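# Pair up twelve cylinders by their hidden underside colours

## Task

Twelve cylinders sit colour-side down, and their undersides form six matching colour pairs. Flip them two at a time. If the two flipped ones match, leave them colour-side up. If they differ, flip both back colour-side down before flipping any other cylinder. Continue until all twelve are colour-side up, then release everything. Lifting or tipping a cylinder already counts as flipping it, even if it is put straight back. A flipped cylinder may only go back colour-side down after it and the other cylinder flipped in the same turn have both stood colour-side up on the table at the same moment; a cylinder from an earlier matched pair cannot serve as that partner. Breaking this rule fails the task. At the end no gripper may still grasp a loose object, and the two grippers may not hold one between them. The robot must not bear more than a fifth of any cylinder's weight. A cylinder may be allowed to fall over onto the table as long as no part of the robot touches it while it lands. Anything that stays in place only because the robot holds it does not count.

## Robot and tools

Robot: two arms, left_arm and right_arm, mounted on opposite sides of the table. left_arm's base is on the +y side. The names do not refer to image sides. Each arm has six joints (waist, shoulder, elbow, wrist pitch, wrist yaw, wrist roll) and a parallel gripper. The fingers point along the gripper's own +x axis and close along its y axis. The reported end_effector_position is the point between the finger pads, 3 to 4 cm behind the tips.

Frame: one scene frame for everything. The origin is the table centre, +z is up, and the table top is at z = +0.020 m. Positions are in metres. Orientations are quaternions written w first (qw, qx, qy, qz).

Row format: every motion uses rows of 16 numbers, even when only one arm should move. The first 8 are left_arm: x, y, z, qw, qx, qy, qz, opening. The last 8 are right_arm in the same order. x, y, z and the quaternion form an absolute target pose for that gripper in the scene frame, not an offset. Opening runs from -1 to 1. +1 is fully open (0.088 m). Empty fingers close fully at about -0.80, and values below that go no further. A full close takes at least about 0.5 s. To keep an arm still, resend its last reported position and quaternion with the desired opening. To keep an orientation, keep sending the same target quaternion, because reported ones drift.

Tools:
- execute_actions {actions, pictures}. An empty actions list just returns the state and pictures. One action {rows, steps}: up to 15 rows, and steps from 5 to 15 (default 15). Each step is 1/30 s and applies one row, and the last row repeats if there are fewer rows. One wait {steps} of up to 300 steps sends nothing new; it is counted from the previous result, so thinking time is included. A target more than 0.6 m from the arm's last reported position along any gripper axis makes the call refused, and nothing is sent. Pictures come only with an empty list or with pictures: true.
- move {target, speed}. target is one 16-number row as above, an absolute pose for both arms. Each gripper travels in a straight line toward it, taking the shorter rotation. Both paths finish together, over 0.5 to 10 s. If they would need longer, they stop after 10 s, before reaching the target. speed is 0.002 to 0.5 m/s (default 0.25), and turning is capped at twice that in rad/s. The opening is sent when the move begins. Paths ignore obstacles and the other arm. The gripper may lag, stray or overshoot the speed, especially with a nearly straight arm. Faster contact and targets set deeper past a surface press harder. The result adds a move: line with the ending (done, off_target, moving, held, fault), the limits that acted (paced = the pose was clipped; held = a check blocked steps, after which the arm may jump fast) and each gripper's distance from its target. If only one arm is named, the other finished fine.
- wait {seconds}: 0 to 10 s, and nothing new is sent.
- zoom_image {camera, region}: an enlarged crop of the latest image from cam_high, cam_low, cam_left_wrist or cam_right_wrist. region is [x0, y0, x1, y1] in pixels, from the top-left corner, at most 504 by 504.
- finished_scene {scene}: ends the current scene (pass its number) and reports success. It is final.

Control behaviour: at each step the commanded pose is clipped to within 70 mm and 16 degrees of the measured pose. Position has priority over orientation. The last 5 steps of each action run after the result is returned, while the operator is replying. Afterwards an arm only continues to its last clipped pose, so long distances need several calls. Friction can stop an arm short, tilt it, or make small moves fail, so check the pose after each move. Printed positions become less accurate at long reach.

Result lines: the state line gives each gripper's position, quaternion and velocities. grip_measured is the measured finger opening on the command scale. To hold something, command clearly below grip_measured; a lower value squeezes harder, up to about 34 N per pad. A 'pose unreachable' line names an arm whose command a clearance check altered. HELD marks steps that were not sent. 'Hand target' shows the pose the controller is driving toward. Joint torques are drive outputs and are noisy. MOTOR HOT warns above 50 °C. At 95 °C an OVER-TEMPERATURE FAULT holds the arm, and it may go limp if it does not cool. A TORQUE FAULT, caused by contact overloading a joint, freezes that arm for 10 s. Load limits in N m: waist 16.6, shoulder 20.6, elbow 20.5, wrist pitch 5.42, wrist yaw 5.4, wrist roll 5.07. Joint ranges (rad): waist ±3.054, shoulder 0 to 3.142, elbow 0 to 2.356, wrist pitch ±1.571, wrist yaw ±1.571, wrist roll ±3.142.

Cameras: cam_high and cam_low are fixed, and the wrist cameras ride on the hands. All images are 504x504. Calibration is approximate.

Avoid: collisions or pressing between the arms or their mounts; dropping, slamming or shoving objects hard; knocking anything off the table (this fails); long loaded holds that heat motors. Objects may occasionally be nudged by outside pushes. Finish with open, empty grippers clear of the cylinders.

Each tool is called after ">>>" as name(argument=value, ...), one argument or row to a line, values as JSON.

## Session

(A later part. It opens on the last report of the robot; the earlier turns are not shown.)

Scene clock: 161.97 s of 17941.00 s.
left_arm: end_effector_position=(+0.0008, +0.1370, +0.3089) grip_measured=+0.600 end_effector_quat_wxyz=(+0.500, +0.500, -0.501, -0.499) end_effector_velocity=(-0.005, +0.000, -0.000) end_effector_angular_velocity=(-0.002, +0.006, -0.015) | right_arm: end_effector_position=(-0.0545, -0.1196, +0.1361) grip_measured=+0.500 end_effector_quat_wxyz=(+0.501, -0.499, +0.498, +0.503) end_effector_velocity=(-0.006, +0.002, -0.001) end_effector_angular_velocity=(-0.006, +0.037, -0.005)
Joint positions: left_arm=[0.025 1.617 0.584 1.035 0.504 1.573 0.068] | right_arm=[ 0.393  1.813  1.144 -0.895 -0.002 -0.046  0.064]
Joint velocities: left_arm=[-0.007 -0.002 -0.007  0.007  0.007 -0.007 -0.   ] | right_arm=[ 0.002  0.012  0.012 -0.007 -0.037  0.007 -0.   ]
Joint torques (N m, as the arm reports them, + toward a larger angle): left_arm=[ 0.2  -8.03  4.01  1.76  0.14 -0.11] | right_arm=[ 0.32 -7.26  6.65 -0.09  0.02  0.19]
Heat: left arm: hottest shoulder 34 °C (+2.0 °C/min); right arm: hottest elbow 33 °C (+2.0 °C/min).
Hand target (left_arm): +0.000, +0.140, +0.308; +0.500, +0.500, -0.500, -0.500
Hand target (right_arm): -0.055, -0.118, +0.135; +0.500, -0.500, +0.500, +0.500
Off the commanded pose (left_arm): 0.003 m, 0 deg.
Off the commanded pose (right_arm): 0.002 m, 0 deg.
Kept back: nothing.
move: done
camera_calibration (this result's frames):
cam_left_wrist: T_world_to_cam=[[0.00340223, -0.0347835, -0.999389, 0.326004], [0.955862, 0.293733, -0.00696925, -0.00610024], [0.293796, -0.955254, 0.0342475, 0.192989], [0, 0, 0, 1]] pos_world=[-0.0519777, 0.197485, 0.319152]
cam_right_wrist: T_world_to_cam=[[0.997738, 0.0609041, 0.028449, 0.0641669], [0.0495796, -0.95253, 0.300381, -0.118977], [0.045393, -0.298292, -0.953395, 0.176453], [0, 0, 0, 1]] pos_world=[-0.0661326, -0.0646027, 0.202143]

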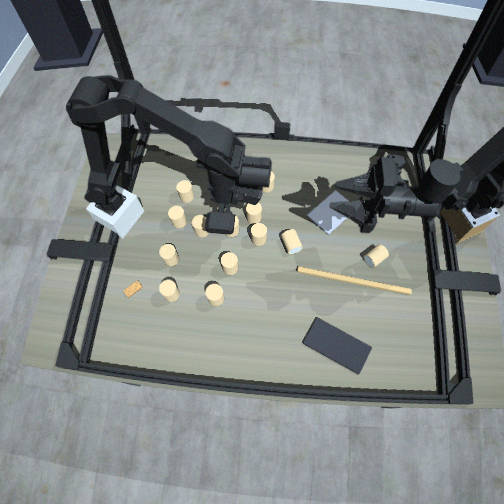

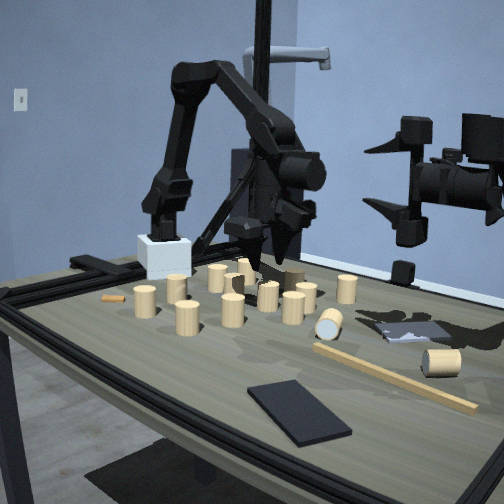

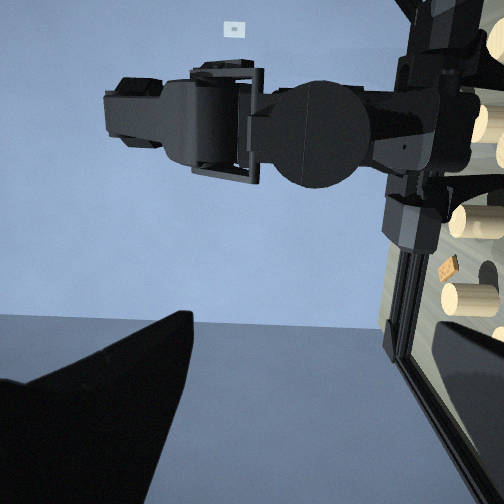

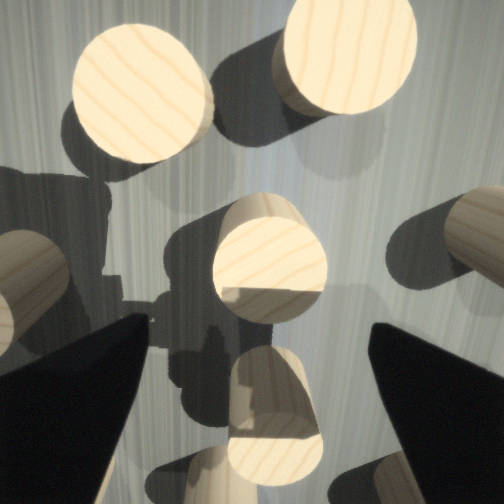

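>>> move(
  target=[0,0.14,0.308,0.5,0.5,-0.5,-0.5,0.6,-0.053,-0.119,0.073,0.5,-0.5,0.5,0.5,0.5],
  speed=0.15,
)

>>> execute_actions(
  actions=[
    {"rows":[[0,0.14,0.308,0.5,0.5,-0.5,-0.5,0.6,-0.053,-0.119,0.077,0.5,-0.5,0.5,0.5,-0.4]],"steps":13},
  ],
)

>>> execute_actions(
  actions=[
    {"rows":[[0,0.14,0.308,0.5,0.5,-0.5,-0.5,0.6,-0.053,-0.119,0.1,0.5,-0.5,0.5,0.5,-0.4],[0,0.14,0.308,0.5,0.5,-0.5,-0.5,0.6,-0.053,-0.119,0.1,0.5,-0.5,0.5,0.5,-0.4],[0,0.14,0.308,0.5,0.5,-0.5,-0.5,0.6,-0.053,-0.119,0.18,0.5,-0.5,0.5,0.5,-0.4]],"steps":15},
  ],
)

>>> move(
  target=[0,0.1,0.308,0.5,0.5,-0.5,-0.5,0.6,0,-0.03,0.297,0.707,0,0,0.707,-0.4],
  speed=0.5,
)

>>> move(
  target=[0,0.02,0.308,0.5,0.5,-0.5,-0.5,0.6,0,-0.03,0.297,0.707,0,0,0.707,-0.4],
  speed=0.2,
)

>>> execute_actions(
  actions=[
    {"rows":[[0,0.02,0.308,0.5,0.5,-0.5,-0.5,-0.4,0,-0.03,0.297,0.707,0,0,0.707,-0.4]],"steps":15},
  ],
)

>>> execute_actions(
  actions=[
    {"rows":[[0,0.02,0.308,0.5,0.5,-0.5,-0.5,-0.4,0,-0.03,0.297,0.707,0,0,0.707,0.6]],"steps":10},
  ],
)

>>> execute_actions(
  actions=[
    {"rows":[[0,0.08,0.308,0.5,0.5,-0.5,-0.5,-0.4,0,-0.07,0.297,0.707,0,0,0.707,0.6]],"steps":12},
  ],
)

Scene clock: 163.83 s of 17941.00 s.
left_arm: end_effector_position=(+0.0008, +0.1371, +0.3087) grip_measured=+0.600 end_effector_quat_wxyz=(+0.500, +0.500, -0.501, -0.499) end_effector_velocity=(+0.000, -0.000, +0.002) end_effector_angular_velocity=(-0.002, +0.006, +0.005) | right_arm: end_effector_position=(-0.0540, -0.1157, +0.0790) grip_measured=+0.500 end_effector_quat_wxyz=(+0.504, -0.495, +0.496, +0.505) end_effector_velocity=(-0.003, -0.001, -0.004) end_effector_angular_velocity=(-0.006, +0.022, +0.005)
Joint positions: left_arm=[0.025 1.617 0.583 1.035 0.504 1.573 0.068] | right_arm=[ 0.392  1.933  1.043 -0.663 -0.002 -0.046  0.064]
Joint velocities: left_arm=[-0.002 -0.007  0.002 -0.007 -0.007 -0.007 -0.   ] | right_arm=[-0.002  0.012 -0.002  0.007 -0.022 -0.007 -0.   ]
Joint torques (N m, as the arm reports them, + toward a larger angle): left_arm=[ 0.4  -7.82  4.37  1.77  0.15 -0.15] | right_arm=[-0.32 -7.54  3.64  0.3   0.   -0.07]
Heat: left arm: hottest shoulder 34 °C (+1.0 °C/min); right arm: hottest elbow 33 °C (+2.0 °C/min).
Hand target (left_arm): -0.000, +0.140, +0.308; +0.500, +0.500, -0.500, -0.500
Hand target (right_arm): -0.053, -0.120, +0.073; +0.500, -0.500, +0.500, +0.500
Off the commanded pose (left_arm): 0.003 m, 0 deg.
Off the commanded pose (right_arm): 0.007 m, 1 deg.
Kept back: nothing.
move: done
camera_calibration (this result's frames):
cam_left_wrist: T_world_to_cam=[[0.00321814, -0.0344496, -0.999401, 0.32582], [0.955861, 0.293735, -0.0070472, -0.00606352], [0.293802, -0.955266, 0.0338743, 0.193178], [0, 0, 0, 1]] pos_world=[-0.0520088, 0.197542, 0.319039]
cam_right_wrist: T_world_to_cam=[[0.997816, 0.0590609, 0.0295927, 0.0647195], [0.0479814, -0.955866, 0.28986, -0.0977827], [0.045406, -0.287807, -0.956612, 0.124666], [0, 0, 0, 1]] pos_world=[-0.0655469, -0.0614099, 0.145685]

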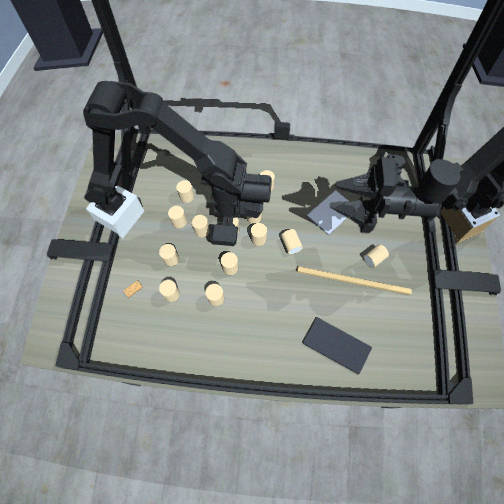

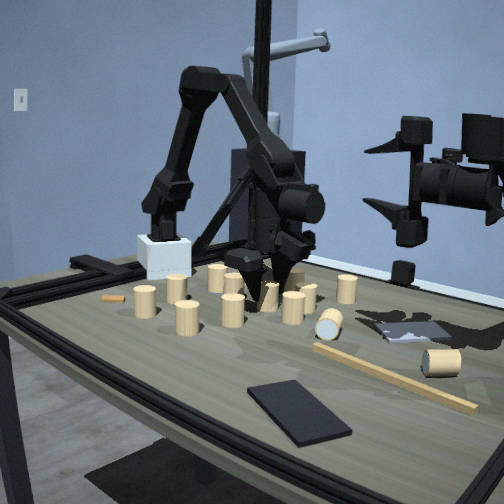

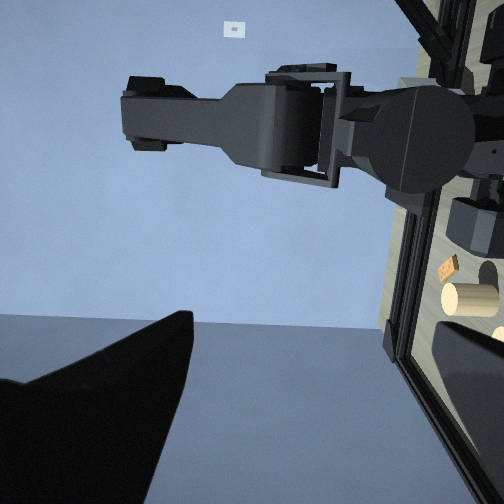

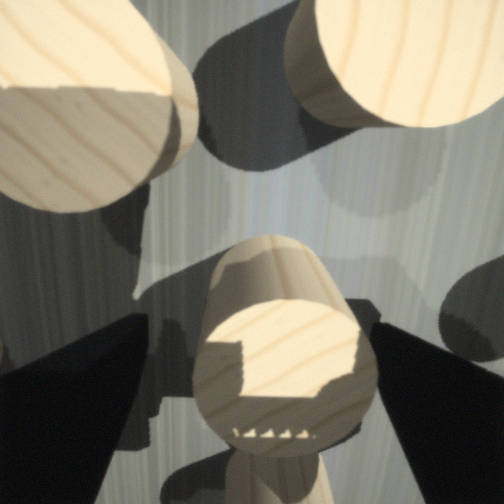

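Scene clock: 164.10 s of 17941.00 s.
left_arm: end_effector_position=(+0.0008, +0.1371, +0.3089) grip_measured=+0.600 end_effector_quat_wxyz=(+0.500, +0.500, -0.501, -0.499) end_effector_velocity=(-0.003, +0.001, -0.005) end_effector_angular_velocity=(+0.015, +0.030, -0.010) | right_arm: end_effector_position=(-0.0535, -0.1170, +0.0789) grip_measured=+0.022 end_effector_quat_wxyz=(+0.503, -0.498, +0.497, +0.503) end_effector_velocity=(-0.001, -0.009, -0.001) end_effector_angular_velocity=(-0.041, +0.009, +0.005)
Joint positions: left_arm=[0.025 1.616 0.583 1.035 0.504 1.573 0.068] | right_arm=[ 0.391  1.933  1.043 -0.669  0.001 -0.046  0.04 ]
Joint velocities: left_arm=[-0.002  0.002 -0.007 -0.007  0.007 -0.022 -0.   ] | right_arm=[-0.002  0.002 -0.002 -0.037 -0.007 -0.007 -0.   ]
Joint torques (N m, as the arm reports them, + toward a larger angle): left_arm=[ 0.13 -8.13  4.02  1.74  0.07 -0.09] | right_arm=[-0.24 -8.24  4.74 -0.11 -0.08 -0.07]
Heat: left arm: hottest shoulder 34 °C (+1.0 °C/min); right arm: hottest elbow 33 °C (+2.0 °C/min).
Steps of this call (steps 1 to 8: the first 8 steps of this action). Readings (end_effector_position):
1: left_arm (+0.0008, +0.1371, +0.3087) | right_arm (-0.0540, -0.1156, +0.0789)
2: left_arm (+0.0008, +0.1371, +0.3087) | right_arm (-0.0540, -0.1157, +0.0789)
4: left_arm (+0.0008, +0.1371, +0.3087) | right_arm (-0.0538, -0.1165, +0.0789)
8: the state above

Scene clock: 164.60 s of 17941.00 s.
left_arm: end_effector_position=(+0.0008, +0.1371, +0.3089) grip_measured=+0.600 end_effector_quat_wxyz=(+0.500, +0.500, -0.501, -0.499) end_effector_velocity=(+0.002, +0.000, +0.004) end_effector_angular_velocity=(-0.019, -0.003, +0.020) | right_arm: end_effector_position=(-0.0535, -0.1156, +0.1649) grip_measured=+0.022 end_effector_quat_wxyz=(+0.505, -0.496, +0.494, +0.505) end_effector_velocity=(+0.002, +0.020, +0.189) end_effector_angular_velocity=(+0.110, +0.002, +0.000)
Joint positions: left_arm=[0.025 1.616 0.583 1.035 0.504 1.573 0.068] | right_arm=[ 0.391  1.777  1.221 -0.995  0.001 -0.046  0.04 ]
Joint velocities: left_arm=[-0.002 -0.002 -0.002  0.022 -0.022 -0.007  0.   ] | right_arm=[-0.007 -0.237  0.496 -0.623 -0.007 -0.007 -0.   ]
Joint torques (N m, as the arm reports them, + toward a larger angle): left_arm=[-0.07 -7.97  4.31  1.68  0.14 -0.17] | right_arm=[-0.24 -7.5   4.99 -0.28 -0.07 -0.07]
Heat: left arm: hottest shoulder 34 °C (+1.0 °C/min); right arm: hottest elbow 33 °C (+2.0 °C/min).
Off your previous action's commanded pose (left_arm): 0.003 m, 0 deg at its last step (step 5 of this call).
Off your previous action's commanded pose (right_arm): 0.003 m, 1 deg at its last step (step 5 of this call).
Steps of this call (steps 1 to 5: the last 5 steps of your previous action; steps 6 to 15: the first 10 steps of this action). Readings (end_effector_position):
6: left_arm (+0.0008, +0.1371, +0.3089) | right_arm (-0.0536, -0.1188, +0.0804)
7: left_arm (+0.0008, +0.1371, +0.3089) | right_arm (-0.0537, -0.1215, +0.0823)
9: left_arm (+0.0008, +0.1371, +0.3089) | right_arm (-0.0541, -0.1287, +0.0981)
13: left_arm (+0.0008, +0.1371, +0.3089) | right_arm (-0.0537, -0.1196, +0.1476)
15: the state above

Scene clock: 167.33 s of 17941.00 s.
left_arm: end_effector_position=(-0.0007, +0.1031, +0.3096) grip_measured=+0.600 end_effector_quat_wxyz=(+0.500, +0.500, -0.502, -0.498) end_effector_velocity=(-0.003, +0.000, -0.000) end_effector_angular_velocity=(-0.002, -0.008, +0.000) | right_arm: end_effector_position=(-0.0009, -0.0281, +0.3018) grip_measured=+0.022 end_effector_quat_wxyz=(+0.711, -0.000, -0.008, +0.704) end_effector_velocity=(+0.000, +0.001, -0.006) end_effector_angular_velocity=(-0.012, +0.010, +0.005)
Joint positions: left_arm=[-0.033  1.719  0.701  1.023  0.447  1.573  0.068] | right_arm=[ 0.185  1.521  0.556  0.977 -0.241 -0.009  0.04 ]
Joint velocities: left_arm=[-0.007 -0.002 -0.007  0.007 -0.007  0.007 -0.   ] | right_arm=[-0.002  0.017 -0.002  0.007 -0.007  0.007 -0.   ]
Joint torques (N m, as the arm reports them, + toward a larger angle): left_arm=[-0.03 -5.95  6.51  1.46 -0.06 -0.1 ] | right_arm=[-0.34 -5.8   4.87  1.61 -0.13  0.2 ]
Heat: left arm: hottest shoulder 34 °C (+1.0 °C/min); right arm: hottest elbow 33 °C (+1.0 °C/min).
Hand target (left_arm): -0.000, +0.100, +0.308; +0.500, +0.500, -0.500, -0.500
Hand target (right_arm): -0.000, -0.029, +0.296; +0.711, -0.001, -0.001, +0.704
Off your previous action's commanded pose (left_arm): 0.003 m, 0 deg at its last step (step 5 of this call).
Off your previous action's commanded pose (right_arm): 0.006 m, 0 deg at its last step (step 5 of this call).
Off the commanded pose (left_arm): 0.004 m, 0 deg.
Off the commanded pose (right_arm): 0.005 m, 1 deg.
Kept back: nothing.
move: done
camera_calibration (this result's frames):
cam_left_wrist: T_world_to_cam=[[0.00461478, -0.0375824, -0.999283, 0.325836], [0.955982, 0.293349, -0.00661786, 0.00523834], [0.293387, -0.955266, 0.0372818, 0.160108], [0, 0, 0, 1]] pos_world=[-0.0534851, 0.163655, 0.319668]
cam_right_wrist: T_world_to_cam=[[0.996728, -0.0406058, 0.0698882, -0.0150327], [0.0547466, -0.29696, -0.953319, 0.312531], [0.0594643, 0.954026, -0.293765, 0.195377], [0, 0, 0, 1]] pos_world=[-0.0137444, -0.0941957, 0.356387]

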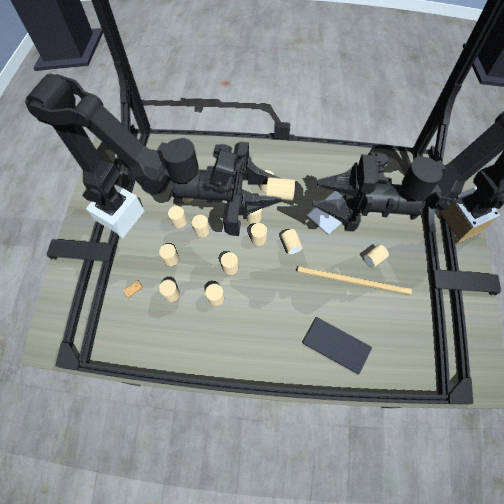

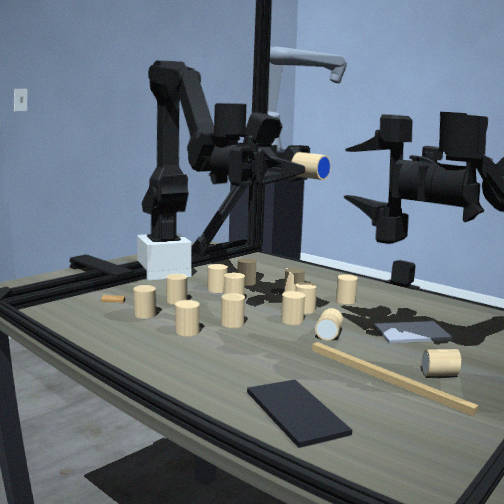

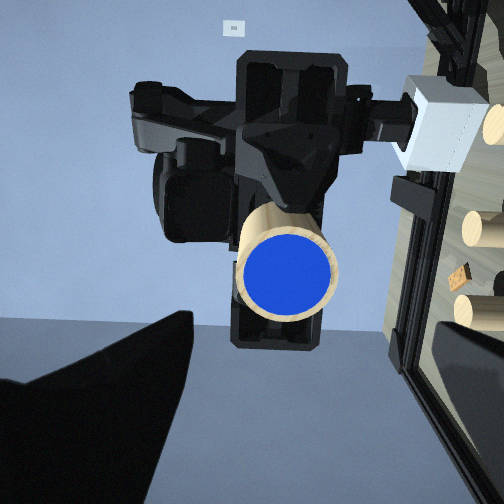

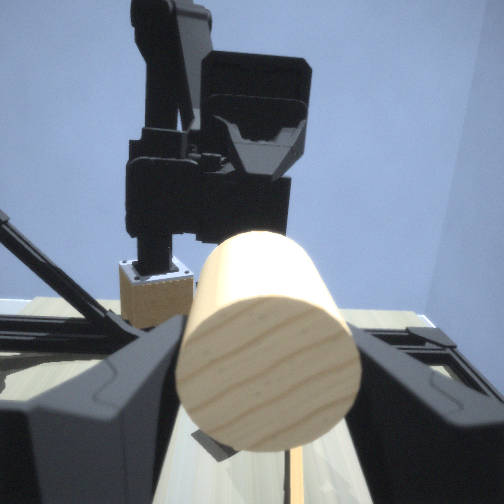

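Scene clock: 168.33 s of 17941.00 s.
left_arm: end_effector_position=(-0.0003, +0.0238, +0.3116) grip_measured=+0.600 end_effector_quat_wxyz=(+0.501, +0.499, -0.503, -0.497) end_effector_velocity=(+0.001, -0.003, -0.000) end_effector_angular_velocity=(+0.002, +0.008, +0.005) | right_arm: end_effector_position=(-0.0004, -0.0286, +0.3017) grip_measured=+0.022 end_effector_quat_wxyz=(+0.707, +0.001, -0.007, +0.707) end_effector_velocity=(-0.000, +0.000, -0.003) end_effector_angular_velocity=(-0.017, -0.018, +0.005)
Joint positions: left_arm=[-0.123  1.946  1.019  0.935  0.357  1.573  0.068] | right_arm=[ 0.177  1.521  0.555  0.977 -0.259 -0.005  0.04 ]
Joint velocities: left_arm=[-0.002  0.007  0.012 -0.007 -0.007 -0.007 -0.   ] | right_arm=[-0.002 -0.002  0.002 -0.022 -0.007 -0.022 -0.   ]
Joint torques (N m, as the arm reports them, + toward a larger angle): left_arm=[-0.27 -8.19  6.85  1.49 -0.17 -0.14] | right_arm=[-0.32 -6.54  4.89  1.41 -0.13  0.2 ]
Heat: left arm: hottest shoulder 34 °C (+1.0 °C/min); right arm: hottest elbow 33 °C (+1.0 °C/min).
Hand target (left_arm): -0.000, +0.020, +0.308; +0.500, +0.500, -0.500, -0.500
Hand target (right_arm): -0.000, -0.030, +0.297; +0.707, +0.000, -0.000, +0.707
Off the commanded pose (left_arm): 0.005 m, 0 deg.
Off the commanded pose (right_arm): 0.005 m, 1 deg.
Kept back: nothing.
move: done
camera_calibration (this result's frames):
cam_left_wrist: T_world_to_cam=[[0.00516063, -0.0402509, -0.999176, 0.324894], [0.955875, 0.293694, -0.00689422, 0.0282715], [0.29373, -0.955052, 0.0399905, 0.083317], [0, 0, 0, 1]] pos_world=[-0.0531734, 0.0843461, 0.32149]
cam_right_wrist: T_world_to_cam=[[0.997329, -0.0306737, 0.0662799, -0.0141148], [0.0542501, -0.296447, -0.953507, 0.312282], [0.0488961, 0.954556, -0.293992, 0.195888], [0, 0, 0, 1]] pos_world=[-0.0124424, -0.0948437, 0.356288]

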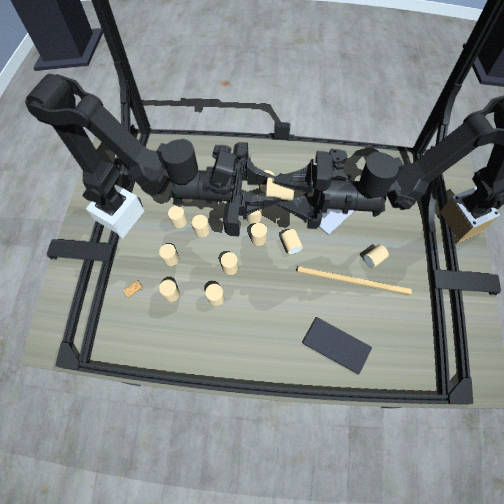

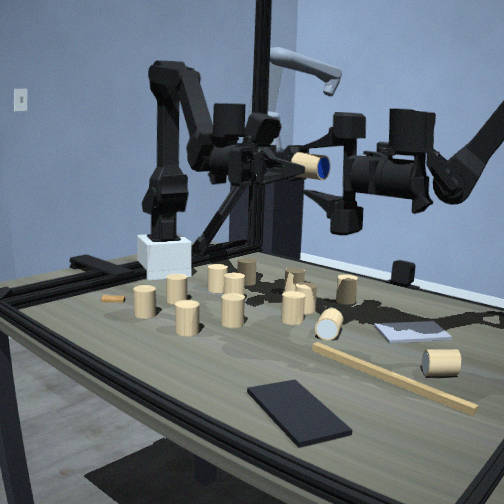

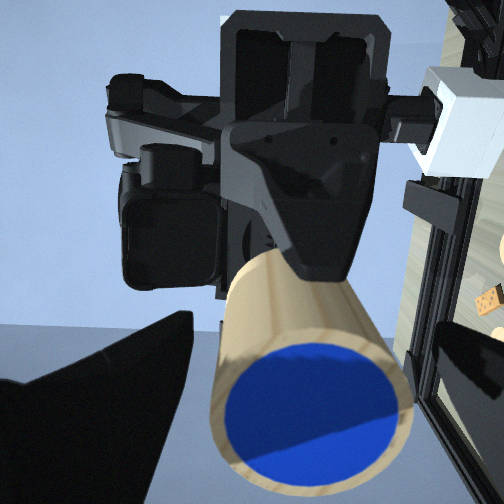

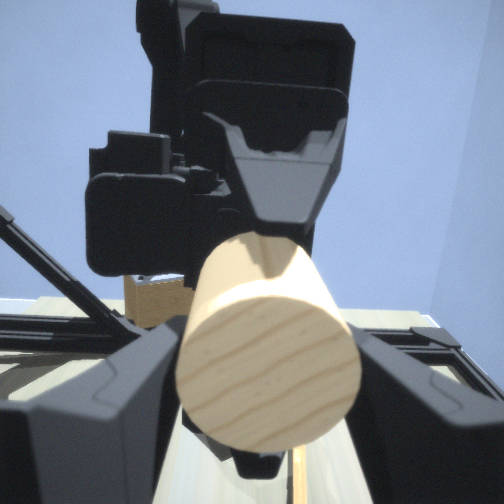

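Scene clock: 168.67 s of 17941.00 s.
left_arm: end_effector_position=(-0.0002, +0.0227, +0.3136) grip_measured=+0.020 end_effector_quat_wxyz=(+0.501, +0.499, -0.504, -0.496) end_effector_velocity=(+0.002, +0.000, -0.009) end_effector_angular_velocity=(+0.030, +0.033, +0.019) | right_arm: end_effector_position=(-0.0004, -0.0293, +0.2995) grip_measured=+0.022 end_effector_quat_wxyz=(+0.707, -0.000, -0.004, +0.707) end_effector_velocity=(-0.002, -0.000, -0.002) end_effector_angular_velocity=(-0.007, -0.005, +0.010)
Joint positions: left_arm=[-0.123  1.947  1.025  0.933  0.357  1.572  0.04 ] | right_arm=[ 0.177  1.522  0.551  0.976 -0.26  -0.004  0.04 ]
Joint velocities: left_arm=[-0.002  0.002 -0.007 -0.022 -0.022 -0.022 -0.   ] | right_arm=[ 0.002 -0.002 -0.002 -0.007 -0.007 -0.007  0.001]
Joint torques (N m, as the arm reports them, + toward a larger angle): left_arm=[-0.25 -8.12  6.18  1.45 -0.13 -0.08] | right_arm=[-0.25 -6.58  5.4   1.47 -0.12  0.14]
Heat: left arm: hottest shoulder 34 °C (+1.0 °C/min); right arm: hottest elbow 33 °C (+1.0 °C/min).
Steps of this call (steps 1 to 10: the first 10 steps of this action). Readings (end_effector_position):
1: left_arm (-0.0003, +0.0237, +0.3114) | right_arm (-0.0003, -0.0286, +0.3017)
2: left_arm (-0.0003, +0.0237, +0.3115) | right_arm (-0.0003, -0.0286, +0.3017)
4: left_arm (-0.0002, +0.0234, +0.3123) | right_arm (-0.0004, -0.0287, +0.3008)
8: left_arm (-0.0002, +0.0227, +0.3136) | right_arm (-0.0004, -0.0293, +0.2995)
10: the state above

Scene clock: 169.00 s of 17941.00 s.
left_arm: end_effector_position=(-0.0001, +0.0227, +0.3127) grip_measured=+0.019 end_effector_quat_wxyz=(+0.501, +0.499, -0.503, -0.497) end_effector_velocity=(+0.001, -0.004, -0.025) end_effector_angular_velocity=(+0.066, +0.032, +0.005) | right_arm: end_effector_position=(-0.0003, -0.0293, +0.2996) grip_measured=+0.189 end_effector_quat_wxyz=(+0.707, +0.000, -0.004, +0.707) end_effector_velocity=(-0.000, -0.002, -0.000) end_effector_angular_velocity=(+0.002, -0.008, +0.005)
Joint positions: left_arm=[-0.123  1.948  1.025  0.931  0.357  1.572  0.04 ] | right_arm=[ 0.176  1.522  0.551  0.976 -0.26  -0.004  0.048]
Joint velocities: left_arm=[-0.002  0.037  0.002 -0.037 -0.007 -0.007 -0.   ] | right_arm=[-0.002 -0.002 -0.007  0.007 -0.007 -0.007  0.161]
Joint torques (N m, as the arm reports them, + toward a larger angle): left_arm=[-0.26 -8.41  6.62  1.61 -0.12 -0.09] | right_arm=[-0.25 -6.55  5.5   1.46 -0.1   0.13]
Heat: left arm: hottest shoulder 34 °C (+1.0 °C/min); right arm: hottest elbow 33 °C (+1.0 °C/min).
Off your previous action's commanded pose (left_arm): 0.006 m, 1 deg at its last step (step 5 of this call).
Off your previous action's commanded pose (right_arm): 0.003 m, 0 deg at its last step (step 5 of this call).
Steps of this call (steps 1 to 5: the last 5 steps of your previous action; steps 6 to 10: the first 5 steps of this action). Readings (end_effector_position):
6: left_arm (-0.0002, +0.0227, +0.3136) | right_arm (-0.0002, -0.0293, +0.2995)
7: left_arm (-0.0002, +0.0227, +0.3136) | right_arm (-0.0002, -0.0293, +0.2995)
9: left_arm (-0.0002, +0.0227, +0.3134) | right_arm (-0.0002, -0.0293, +0.2995)
10: the state above

Scene clock: 169.40 s of 17941.00 s.
left_arm: end_effector_position=(+0.0025, +0.0660, +0.3030) grip_measured=+0.019 end_effector_quat_wxyz=(+0.499, +0.503, -0.495, -0.502) end_effector_velocity=(+0.011, +0.100, -0.003) end_effector_angular_velocity=(+0.011, +0.013, +0.025) | right_arm: end_effector_position=(+0.0004, -0.0606, +0.2989) grip_measured=+0.592 end_effector_quat_wxyz=(+0.708, +0.000, -0.005, +0.707) end_effector_velocity=(-0.003, -0.059, +0.013) end_effector_angular_velocity=(+0.025, -0.016, +0.019)
Joint positions: left_arm=[-0.074  1.84   0.842  0.986  0.401  1.572  0.04 ] | right_arm=[ 0.14   1.399  0.442  0.964 -0.295 -0.004  0.068]
Joint velocities: left_arm=[ 0.134 -0.276 -0.383  0.095  0.11  -0.007 -0.001] | right_arm=[-0.076 -0.286 -0.178 -0.081 -0.095 -0.007  0.003]
Joint torques (N m, as the arm reports them, + toward a larger angle): left_arm=[ -0.19 -10.91   4.76   1.84   0.19  -0.04] | right_arm=[-0.27 -6.62  4.86  1.12 -0.11  0.16]
Heat: left arm: hottest shoulder 34 °C (+1.0 °C/min); right arm: hottest elbow 33 °C (+1.0 °C/min).
Off your previous action's commanded pose (left_arm): 0.004 m, 0 deg at its last step (step 5 of this call).
Off your previous action's commanded pose (right_arm): 0.003 m, 0 deg at its last step (step 5 of this call).
Steps of this call (steps 1 to 5: the last 5 steps of your previous action; steps 6 to 12: the first 7 steps of this action). Readings (end_effector_position):
6: left_arm (-0.0010, +0.0270, +0.3113) | right_arm (-0.0009, -0.0333, +0.2995)
7: left_arm (-0.0018, +0.0353, +0.3090) | right_arm (-0.0007, -0.0399, +0.2981)
9: left_arm (-0.0007, +0.0515, +0.3053) | right_arm (+0.0001, -0.0518, +0.2975)
12: the state above


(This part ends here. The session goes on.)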